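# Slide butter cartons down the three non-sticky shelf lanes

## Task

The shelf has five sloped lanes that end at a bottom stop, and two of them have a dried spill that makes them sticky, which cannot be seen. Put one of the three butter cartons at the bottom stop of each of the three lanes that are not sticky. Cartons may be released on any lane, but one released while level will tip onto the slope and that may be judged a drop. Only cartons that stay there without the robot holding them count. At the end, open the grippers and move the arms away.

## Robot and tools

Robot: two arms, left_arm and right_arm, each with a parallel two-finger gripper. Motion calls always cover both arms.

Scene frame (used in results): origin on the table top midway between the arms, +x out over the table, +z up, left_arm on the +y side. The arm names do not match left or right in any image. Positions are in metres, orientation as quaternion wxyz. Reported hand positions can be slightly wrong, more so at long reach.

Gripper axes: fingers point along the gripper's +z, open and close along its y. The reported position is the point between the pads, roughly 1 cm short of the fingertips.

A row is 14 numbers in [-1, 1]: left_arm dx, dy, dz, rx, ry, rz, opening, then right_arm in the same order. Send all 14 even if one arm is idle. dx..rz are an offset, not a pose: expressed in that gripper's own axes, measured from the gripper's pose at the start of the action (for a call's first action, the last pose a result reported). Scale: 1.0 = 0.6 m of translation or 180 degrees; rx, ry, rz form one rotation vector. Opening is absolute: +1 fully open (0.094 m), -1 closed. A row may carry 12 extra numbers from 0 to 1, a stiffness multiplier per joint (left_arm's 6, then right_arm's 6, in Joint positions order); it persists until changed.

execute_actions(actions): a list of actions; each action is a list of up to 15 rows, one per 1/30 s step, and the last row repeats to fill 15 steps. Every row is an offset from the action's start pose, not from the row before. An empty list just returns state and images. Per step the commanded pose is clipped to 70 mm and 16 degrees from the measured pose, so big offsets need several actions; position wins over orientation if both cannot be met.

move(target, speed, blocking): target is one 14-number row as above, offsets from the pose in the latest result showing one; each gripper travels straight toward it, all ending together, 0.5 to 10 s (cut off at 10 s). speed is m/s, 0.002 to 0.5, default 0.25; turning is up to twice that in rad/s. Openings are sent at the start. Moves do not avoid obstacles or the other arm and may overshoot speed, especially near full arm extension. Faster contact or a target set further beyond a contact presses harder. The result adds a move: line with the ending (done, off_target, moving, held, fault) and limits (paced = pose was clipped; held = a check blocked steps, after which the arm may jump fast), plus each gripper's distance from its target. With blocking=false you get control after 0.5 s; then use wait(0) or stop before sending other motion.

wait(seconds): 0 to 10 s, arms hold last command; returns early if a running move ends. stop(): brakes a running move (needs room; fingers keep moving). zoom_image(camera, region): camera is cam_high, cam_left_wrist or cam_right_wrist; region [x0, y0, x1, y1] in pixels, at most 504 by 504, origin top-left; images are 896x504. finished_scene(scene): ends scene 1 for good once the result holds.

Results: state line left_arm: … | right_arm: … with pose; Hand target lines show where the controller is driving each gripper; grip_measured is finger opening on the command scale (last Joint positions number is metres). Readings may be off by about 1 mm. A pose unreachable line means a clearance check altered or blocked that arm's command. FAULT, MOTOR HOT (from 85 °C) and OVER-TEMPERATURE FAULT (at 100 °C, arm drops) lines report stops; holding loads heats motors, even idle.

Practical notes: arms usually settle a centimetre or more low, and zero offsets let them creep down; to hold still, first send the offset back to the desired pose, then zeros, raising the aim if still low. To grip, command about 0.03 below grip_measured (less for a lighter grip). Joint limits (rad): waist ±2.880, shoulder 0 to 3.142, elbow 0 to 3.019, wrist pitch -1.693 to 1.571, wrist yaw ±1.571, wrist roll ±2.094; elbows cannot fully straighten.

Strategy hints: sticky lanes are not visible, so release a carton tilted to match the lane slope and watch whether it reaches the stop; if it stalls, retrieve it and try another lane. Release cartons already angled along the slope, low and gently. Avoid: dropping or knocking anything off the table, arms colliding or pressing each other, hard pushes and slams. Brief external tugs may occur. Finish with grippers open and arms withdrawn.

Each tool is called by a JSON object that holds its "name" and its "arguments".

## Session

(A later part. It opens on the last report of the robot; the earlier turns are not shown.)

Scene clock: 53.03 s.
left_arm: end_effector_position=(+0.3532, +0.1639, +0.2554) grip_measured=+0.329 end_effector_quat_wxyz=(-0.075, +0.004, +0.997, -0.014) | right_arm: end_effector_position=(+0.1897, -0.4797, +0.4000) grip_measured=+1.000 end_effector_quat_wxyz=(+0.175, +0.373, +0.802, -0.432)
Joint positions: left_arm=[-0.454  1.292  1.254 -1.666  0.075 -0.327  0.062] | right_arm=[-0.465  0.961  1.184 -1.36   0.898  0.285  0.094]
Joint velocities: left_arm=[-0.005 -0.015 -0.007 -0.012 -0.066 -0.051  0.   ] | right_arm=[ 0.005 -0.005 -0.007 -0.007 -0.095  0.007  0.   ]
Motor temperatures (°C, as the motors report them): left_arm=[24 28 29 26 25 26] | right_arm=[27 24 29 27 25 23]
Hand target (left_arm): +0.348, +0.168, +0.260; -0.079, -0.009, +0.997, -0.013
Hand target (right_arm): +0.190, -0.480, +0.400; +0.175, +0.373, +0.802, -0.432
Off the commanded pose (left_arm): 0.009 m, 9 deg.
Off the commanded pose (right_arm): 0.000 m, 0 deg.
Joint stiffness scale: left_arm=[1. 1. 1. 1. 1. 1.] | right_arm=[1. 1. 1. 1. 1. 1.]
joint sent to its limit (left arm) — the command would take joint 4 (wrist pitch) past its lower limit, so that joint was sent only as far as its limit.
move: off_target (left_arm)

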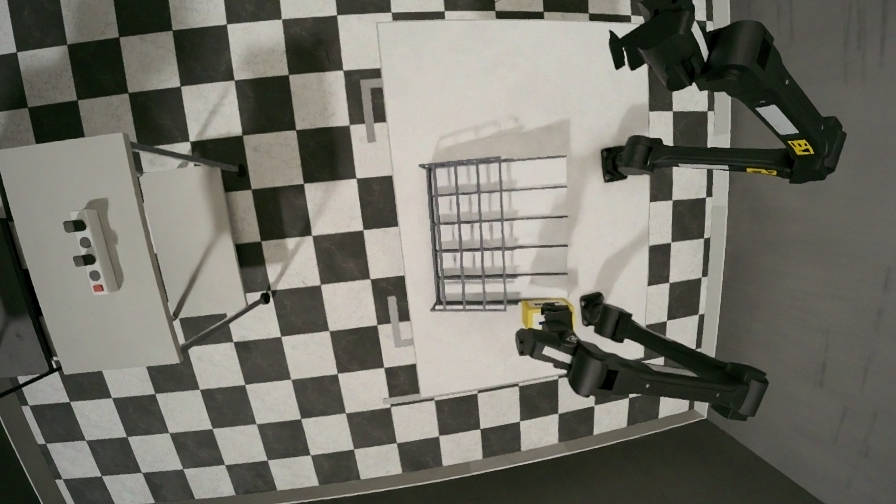

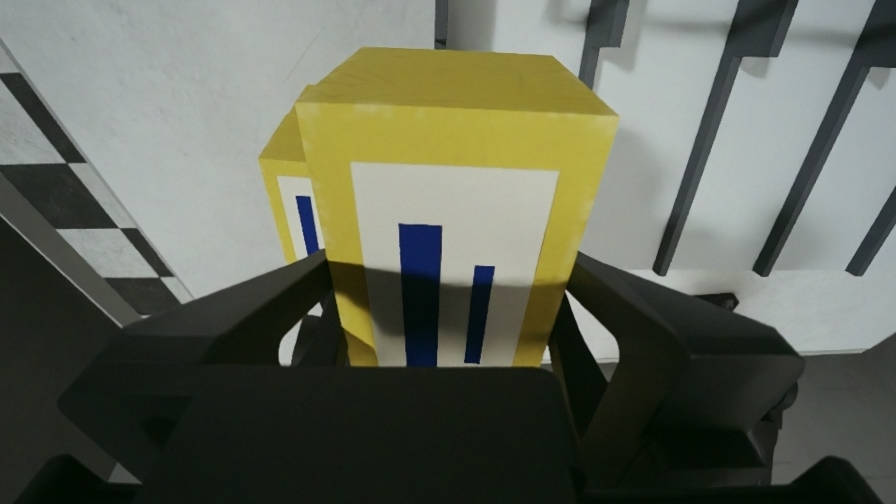

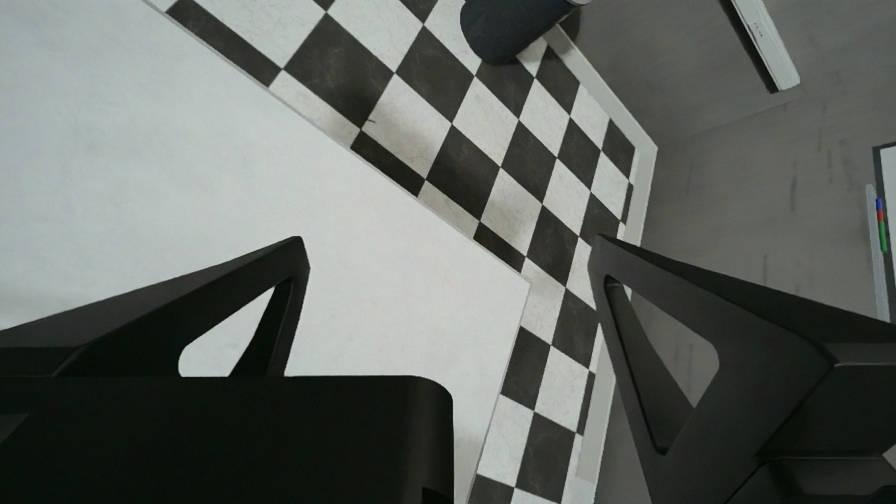

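{"name": "move", "arguments": {"target": [-0.05,-0.072,0.08,0,0.03,0,0.25,0,0,0,0,0,0,1]}}

Scene clock: 55.37 s.
left_arm: end_effector_position=(+0.3708, +0.1224, +0.1912) grip_measured=+0.329 end_effector_quat_wxyz=(-0.142, +0.010, +0.990, -0.005) | right_arm: end_effector_position=(+0.1897, -0.4797, +0.4000) grip_measured=+1.000 end_effector_quat_wxyz=(+0.175, +0.373, +0.802, -0.432)
Joint positions: left_arm=[-0.525  1.481  1.254 -1.603  0.119 -0.374  0.062] | right_arm=[-0.465  0.961  1.184 -1.36   0.898  0.285  0.094]
Joint velocities: left_arm=[-0.005  0.005 -0.007 -0.012  0.007  0.007  0.   ] | right_arm=[-0.015  0.005 -0.012 -0.007 -0.066  0.007  0.   ]
Motor temperatures (°C, as the motors report them): left_arm=[24 28 29 26 25 26] | right_arm=[27 24 29 27 25 23]
Hand target (left_arm): +0.375, +0.119, +0.204; -0.122, +0.005, +0.992, -0.014
Hand target (right_arm): +0.190, -0.480, +0.400; +0.175, +0.373, +0.802, -0.432
Off the commanded pose (left_arm): 0.015 m, 3 deg.
Off the commanded pose (right_arm): 0.000 m, 0 deg.
Joint stiffness scale: left_arm=[1. 1. 1. 1. 1. 1.] | right_arm=[1. 1. 1. 1. 1. 1.]
move: off_target (left_arm)

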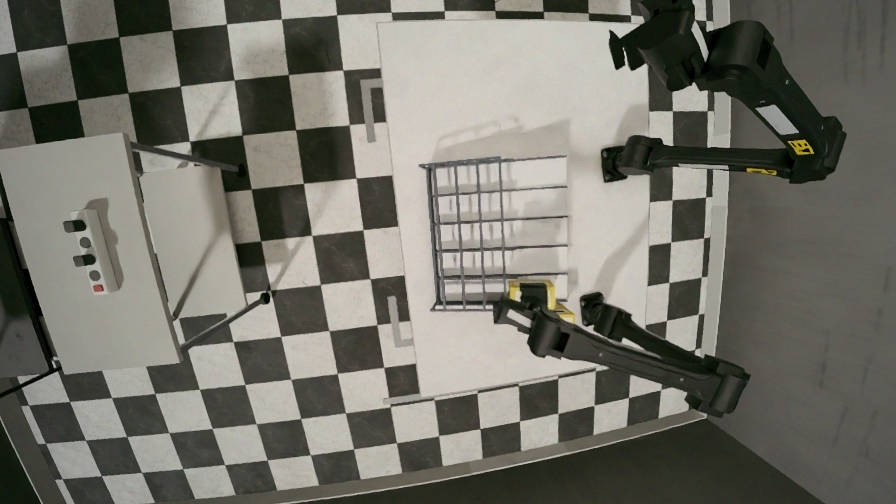

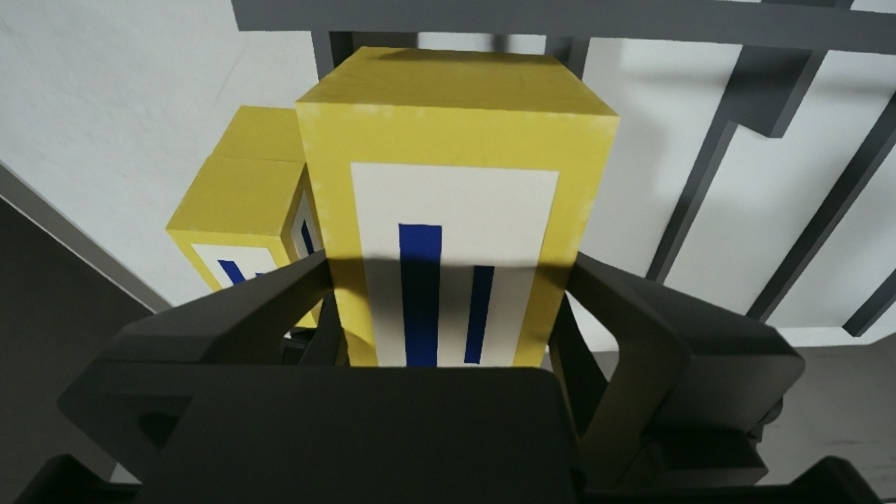

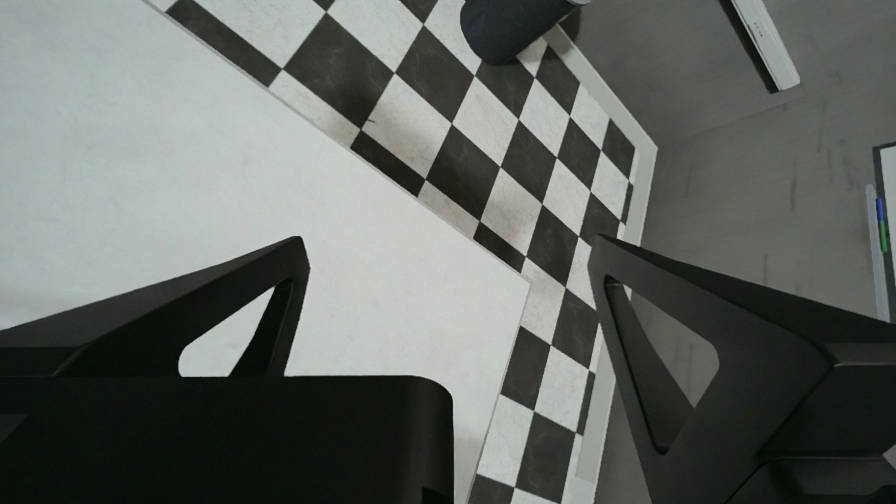

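{"name": "move", "arguments": {"target": [0.02,0,0.08,0,0,0,0.25,0,0,0,0,0,0,1], "speed": 0.05}}

Scene clock: 58.63 s.
left_arm: end_effector_position=(+0.3557, +0.1268, +0.1637) grip_measured=+0.329 end_effector_quat_wxyz=(-0.131, +0.013, +0.991, -0.009) | right_arm: end_effector_position=(+0.1897, -0.4797, +0.4000) grip_measured=+1.000 end_effector_quat_wxyz=(+0.175, +0.373, +0.802, -0.432)
Joint positions: left_arm=[-0.53   1.444  1.143 -1.505  0.119 -0.377  0.062] | right_arm=[-0.465  0.961  1.184 -1.36   0.898  0.285  0.094]
Joint velocities: left_arm=[-0.024 -0.005  0.012 -0.017  0.037 -0.037  0.001] | right_arm=[ 0.005 -0.015  0.002  0.002 -0.022  0.095  0.   ]
Motor temperatures (°C, as the motors report them): left_arm=[24 28 29 26 25 26] | right_arm=[27 24 29 27 25 23]
Hand target (left_arm): +0.345, +0.123, +0.149; -0.142, +0.010, +0.990, -0.005
Hand target (right_arm): +0.190, -0.480, +0.400; +0.175, +0.373, +0.802, -0.432
Off the commanded pose (left_arm): 0.019 m, 1 deg.
Off the commanded pose (right_arm): 0.000 m, 0 deg.
Joint stiffness scale: left_arm=[1. 1. 1. 1. 1. 1.] | right_arm=[1. 1. 1. 1. 1. 1.]
move: off_target (left_arm)

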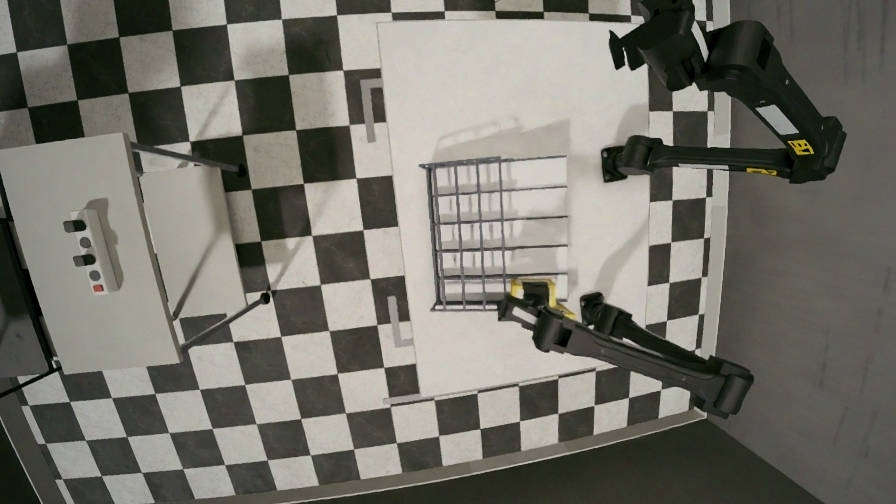

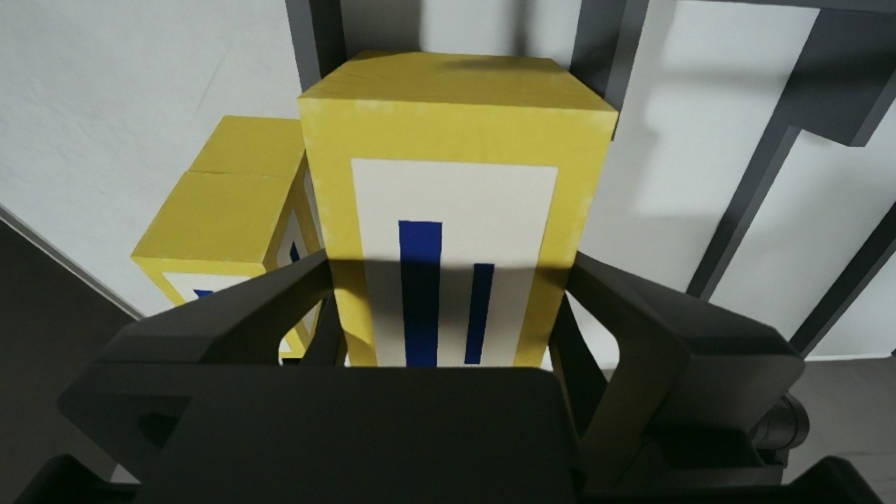

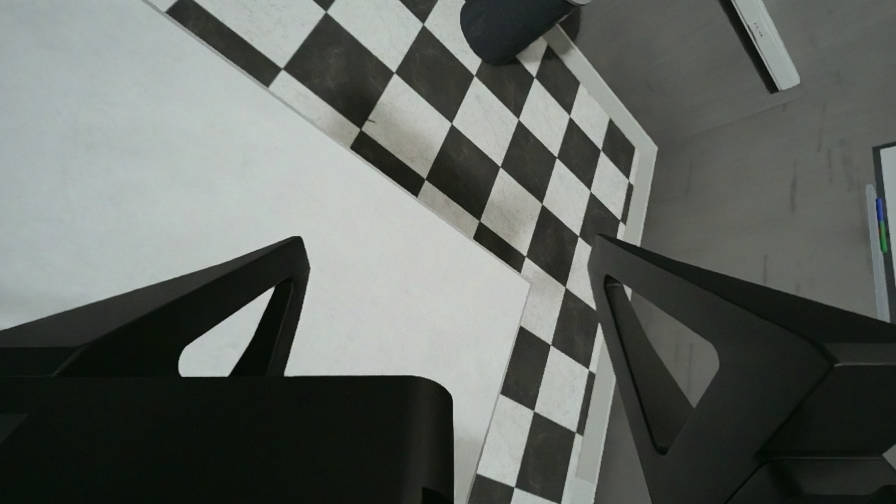

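Contact. Release slightly.

{"name": "move", "arguments": {"target": [0,0,-0.01,0,0,0,0.55,0,0,0,0,0,0,1]}}

{"name": "wait", "arguments": {"seconds": 2}}

Scene clock: 61.00 s.
left_arm: end_effector_position=(+0.3557, +0.1270, +0.1642) grip_measured=+0.547 end_effector_quat_wxyz=(-0.130, +0.013, +0.991, -0.009) | right_arm: end_effector_position=(+0.1897, -0.4797, +0.4000) grip_measured=+1.000 end_effector_quat_wxyz=(+0.175, +0.373, +0.802, -0.432)
Joint positions: left_arm=[-0.53   1.443  1.143 -1.505  0.119 -0.377  0.073] | right_arm=[-0.465  0.961  1.184 -1.36   0.898  0.285  0.094]
Joint velocities: left_arm=[ 0.005 -0.005 -0.012  0.002 -0.081 -0.007  0.   ] | right_arm=[-0.005  0.005 -0.012 -0.002 -0.066 -0.066  0.   ]
Motor temperatures (°C, as the motors report them): left_arm=[24 28 29 26 25 26] | right_arm=[27 24 29 27 25 23]
Hand target (left_arm): +0.357, +0.127, +0.169; -0.131, +0.013, +0.991, -0.010
Hand target (right_arm): +0.190, -0.480, +0.400; +0.175, +0.373, +0.802, -0.432
Off the commanded pose (left_arm): 0.006 m, 0 deg.
Off the commanded pose (right_arm): 0.000 m, 0 deg.
Joint stiffness scale: left_arm=[1. 1. 1. 1. 1. 1.] | right_arm=[1. 1. 1. 1. 1. 1.]
move: done

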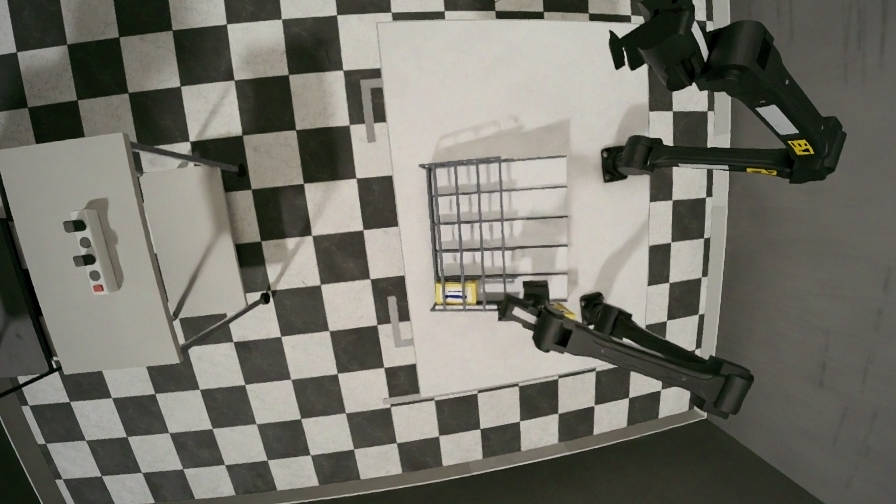

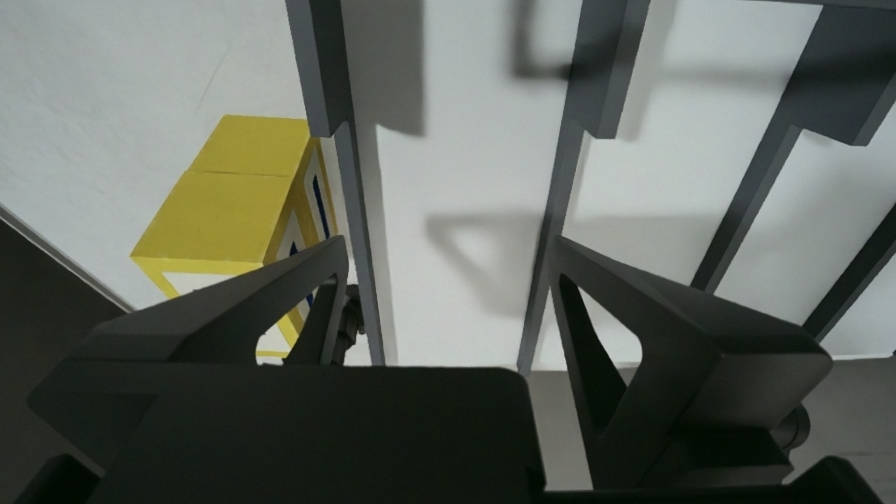

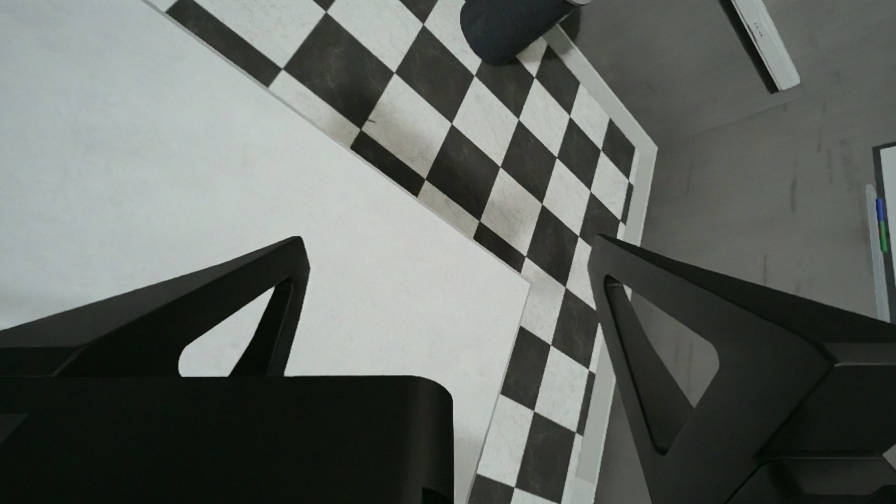

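Scene clock: 63.00 s.
left_arm: end_effector_position=(+0.3557, +0.1270, +0.1642) grip_measured=+0.547 end_effector_quat_wxyz=(-0.130, +0.013, +0.991, -0.009) | right_arm: end_effector_position=(+0.1897, -0.4797, +0.4000) grip_measured=+1.000 end_effector_quat_wxyz=(+0.175, +0.373, +0.802, -0.432)
Joint positions: left_arm=[-0.53   1.443  1.143 -1.505  0.119 -0.377  0.073] | right_arm=[-0.465  0.961  1.184 -1.36   0.898  0.285  0.094]
Joint velocities: left_arm=[-0.024  0.005 -0.002  0.002 -0.007  0.007  0.001] | right_arm=[-0.005 -0.015 -0.002 -0.027 -0.037 -0.066  0.   ]
Motor temperatures (°C, as the motors report them): left_arm=[24 28 29 26 25 26] | right_arm=[27 24 29 27 25 23]
Hand target (left_arm): +0.357, +0.127, +0.169; -0.131, +0.013, +0.991, -0.010
Hand target (right_arm): +0.190, -0.480, +0.400; +0.175, +0.373, +0.802, -0.432
Off the commanded pose (left_arm): 0.006 m, 0 deg.
Off the commanded pose (right_arm): 0.000 m, 0 deg.
Joint stiffness scale: left_arm=[1. 1. 1. 1. 1. 1.] | right_arm=[1. 1. 1. 1. 1. 1.]
wait: 2.00 s; at rest by 0.17 s

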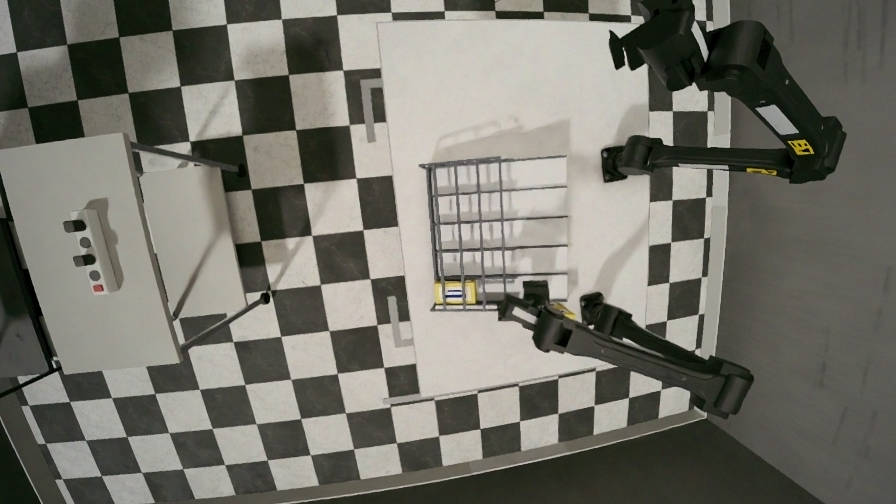

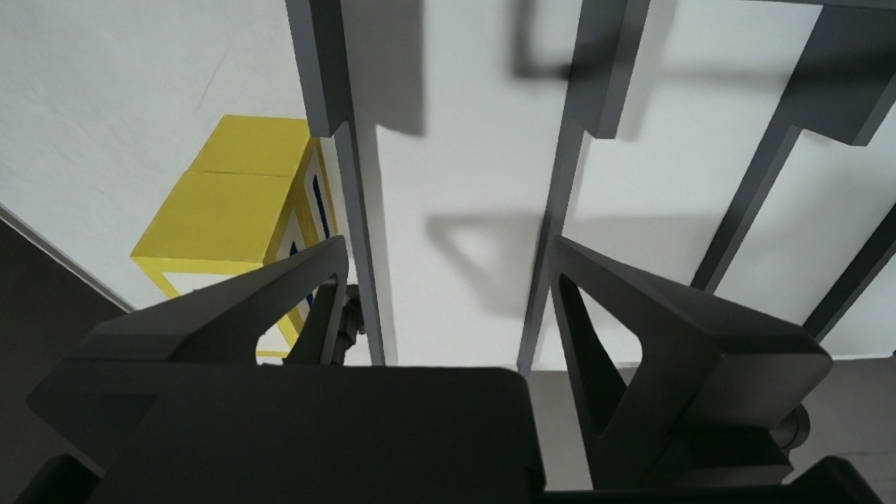

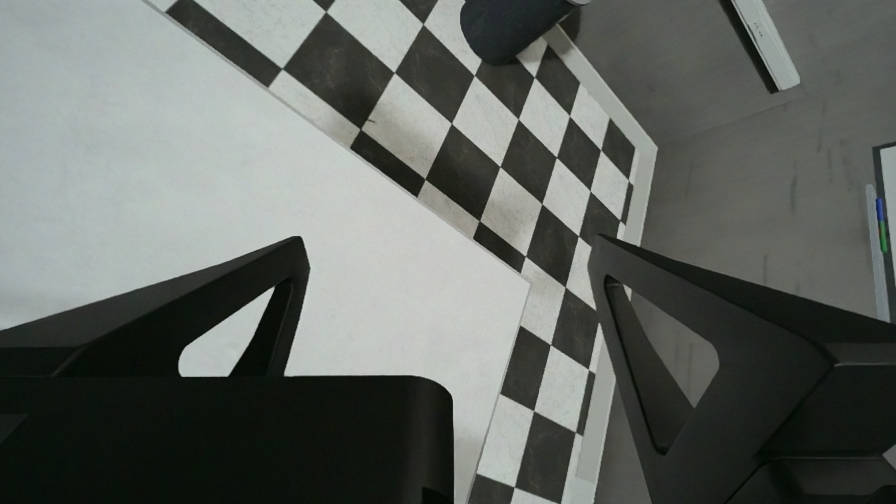

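{"name": "move", "arguments": {"target": [0.128,0.205,-0.028,0,-0.083,0.045,1,0,0,0,0,0,0,1]}}

Scene clock: 68.13 s.
left_arm: end_effector_position=(+0.2890, +0.2531, +0.2085) grip_measured=+1.000 end_effector_quat_wxyz=(+0.008, +0.074, +0.997, -0.018) | right_arm: end_effector_position=(+0.1897, -0.4797, +0.4000) grip_measured=+1.000 end_effector_quat_wxyz=(+0.175, +0.373, +0.802, -0.432)
Joint positions: left_arm=[-0.226  0.963  0.895 -1.486  0.035  0.035  0.094] | right_arm=[-0.465  0.961  1.184 -1.36   0.898  0.285  0.094]
Joint velocities: left_arm=[-0.015 -0.015  0.017 -0.007 -0.066  0.037  0.   ] | right_arm=[ 0.005 -0.005  0.012  0.007  0.007 -0.037  0.   ]
Motor temperatures (°C, as the motors report them): left_arm=[24 28 29 26 25 26] | right_arm=[27 24 29 27 25 23]
Hand target (left_arm): +0.288, +0.254, +0.200; +0.001, +0.081, +0.997, -0.019
Hand target (right_arm): +0.190, -0.480, +0.400; +0.175, +0.373, +0.802, -0.432
Off the commanded pose (left_arm): 0.011 m, 1 deg.
Off the commanded pose (right_arm): 0.000 m, 0 deg.
Joint stiffness scale: left_arm=[1. 1. 1. 1. 1. 1.] | right_arm=[1. 1. 1. 1. 1. 1.]
move: off_target (left_arm)

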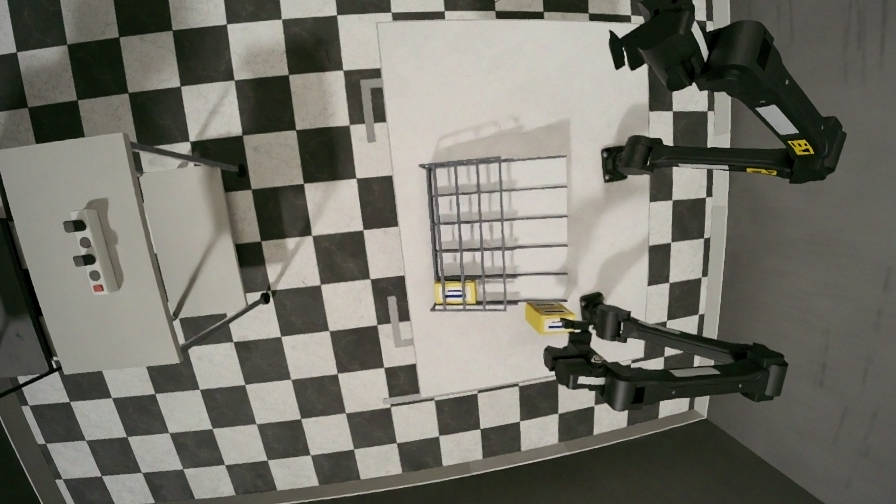

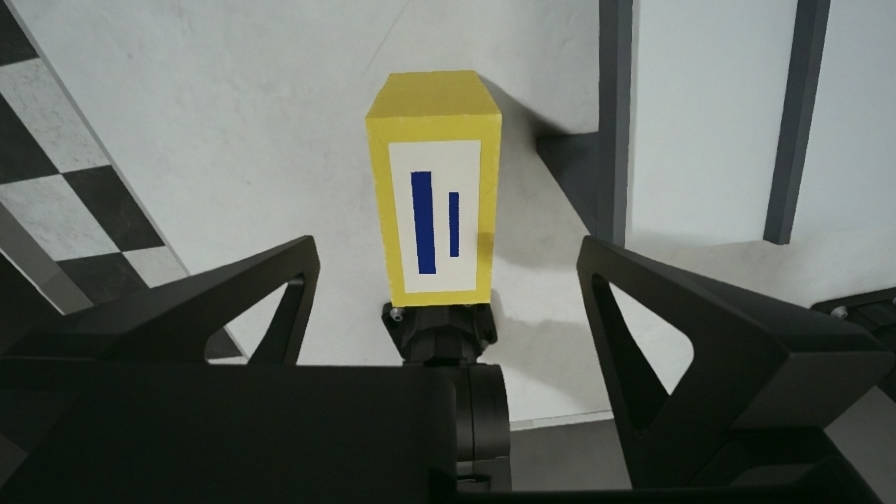

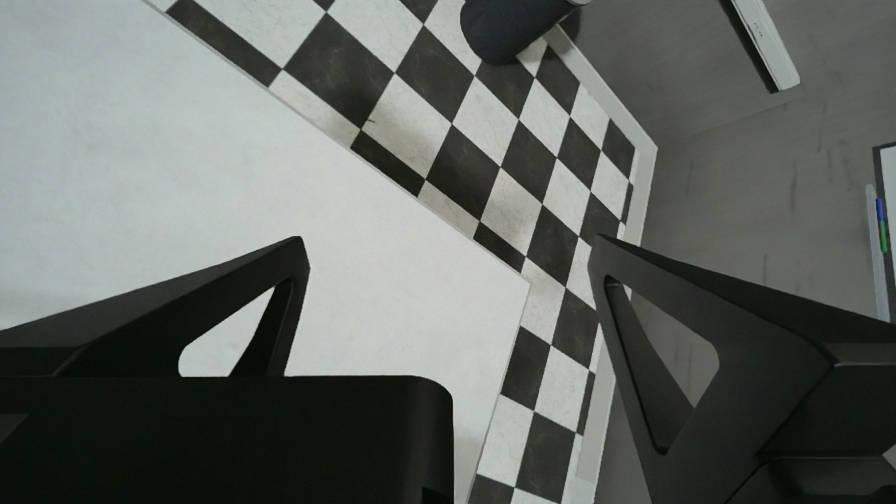

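{"name": "move", "arguments": {"target": [0,0.005,0.175,0,0,0,1,0,0,0,0,0,0,1], "speed": 0.12}}

{"name": "move", "arguments": {"target": [0,0,0,0,0,0,0.25,0,0,0,0,0,0,1]}}

Scene clock: 70.80 s.
left_arm: end_effector_position=(+0.2899, +0.2530, +0.1090) grip_measured=+1.000 end_effector_quat_wxyz=(+0.008, +0.075, +0.997, -0.018) | right_arm: end_effector_position=(+0.1897, -0.4797, +0.4000) grip_measured=+1.000 end_effector_quat_wxyz=(+0.175, +0.373, +0.802, -0.432)
Joint positions: left_arm=[-0.226  1.034  0.67  -1.19   0.035  0.038  0.094] | right_arm=[-0.465  0.961  1.184 -1.36   0.898  0.285  0.094]
Joint velocities: left_arm=[-0.015 -0.005 -0.012  0.007  0.022 -0.051  0.   ] | right_arm=[-0.005 -0.005  0.002 -0.002  0.022  0.037  0.   ]
Motor temperatures (°C, as the motors report them): left_arm=[24 28 29 26 25 26] | right_arm=[27 24 29 27 25 23]
Hand target (left_arm): +0.290, +0.252, +0.103; +0.008, +0.074, +0.997, -0.018
Hand target (right_arm): +0.190, -0.480, +0.400; +0.175, +0.373, +0.802, -0.432
Off the commanded pose (left_arm): 0.006 m, 0 deg.
Off the commanded pose (right_arm): 0.000 m, 0 deg.
Joint stiffness scale: left_arm=[1. 1. 1. 1. 1. 1.] | right_arm=[1. 1. 1. 1. 1. 1.]
move: done

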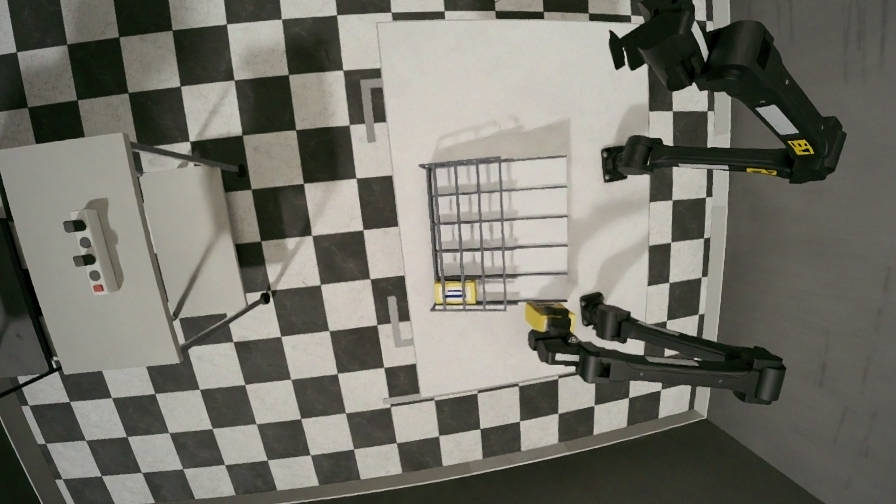

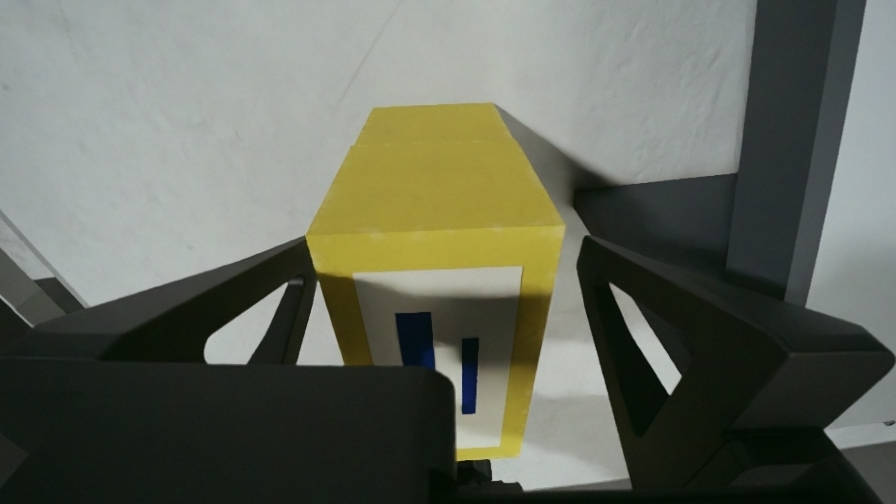

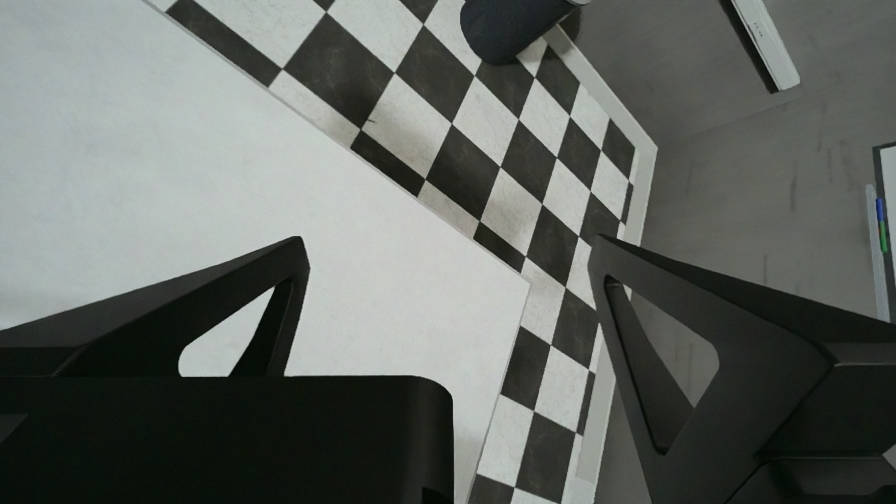

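Scene clock: 71.30 s.
left_arm: end_effector_position=(+0.2900, +0.2535, +0.1090) grip_measured=+0.331 end_effector_quat_wxyz=(+0.008, +0.075, +0.997, -0.017) | right_arm: end_effector_position=(+0.1897, -0.4797, +0.4000) grip_measured=+1.000 end_effector_quat_wxyz=(+0.175, +0.373, +0.802, -0.432)
Joint positions: left_arm=[-0.226  1.034  0.67  -1.19   0.033  0.038  0.063] | right_arm=[-0.465  0.961  1.184 -1.36   0.898  0.285  0.094]
Joint velocities: left_arm=[-0.005 -0.024 -0.007 -0.032 -0.022  0.007 -0.   ] | right_arm=[-0.005 -0.005  0.002  0.007  0.051 -0.051  0.   ]
Motor temperatures (°C, as the motors report them): left_arm=[24 28 29 26 25 26] | right_arm=[27 24 29 27 25 23]
Hand target (left_arm): +0.290, +0.253, +0.109; +0.008, +0.075, +0.997, -0.018
Hand target (right_arm): +0.190, -0.480, +0.400; +0.175, +0.373, +0.802, -0.432
Off the commanded pose (left_arm): 0.000 m, 0 deg.
Off the commanded pose (right_arm): 0.000 m, 0 deg.
Joint stiffness scale: left_arm=[1. 1. 1. 1. 1. 1.] | right_arm=[1. 1. 1. 1. 1. 1.]
move: done

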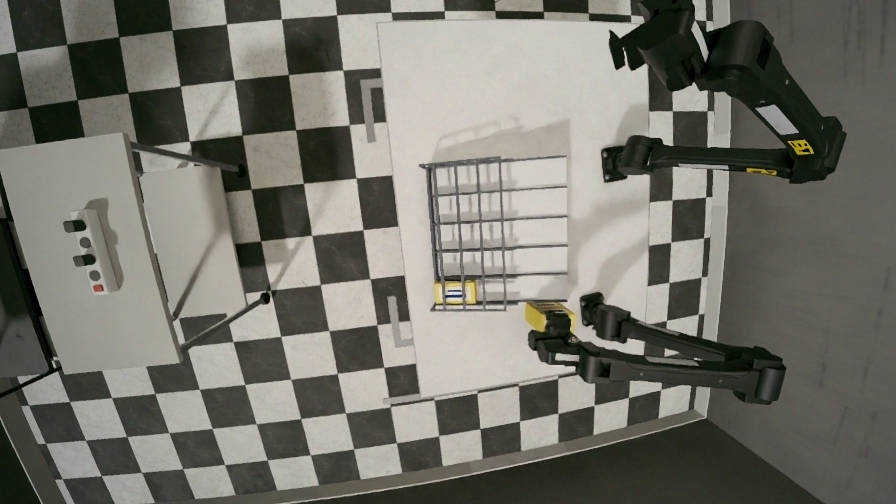

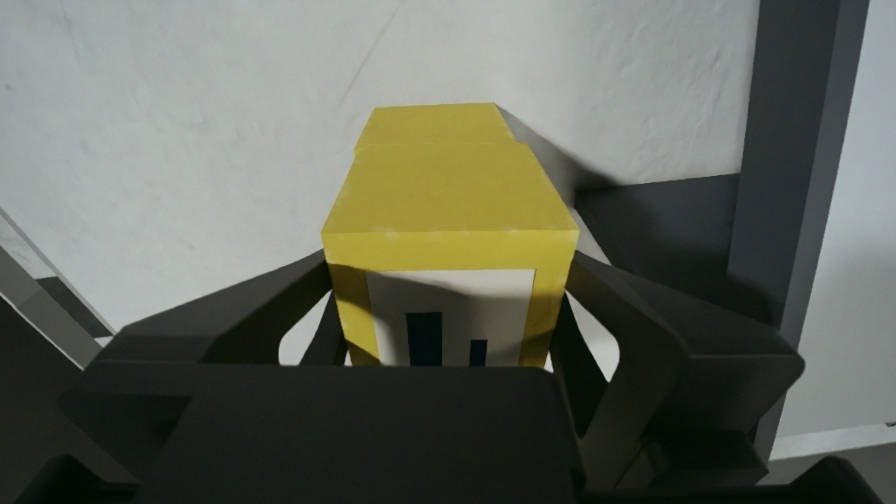

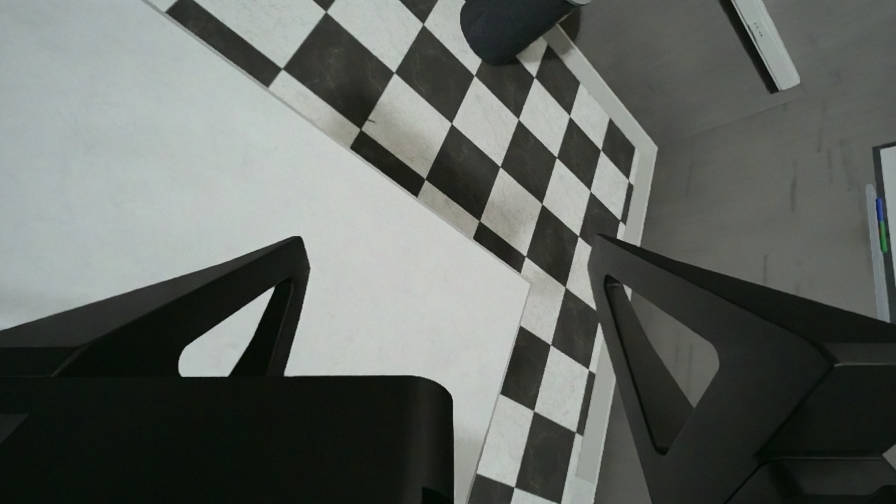

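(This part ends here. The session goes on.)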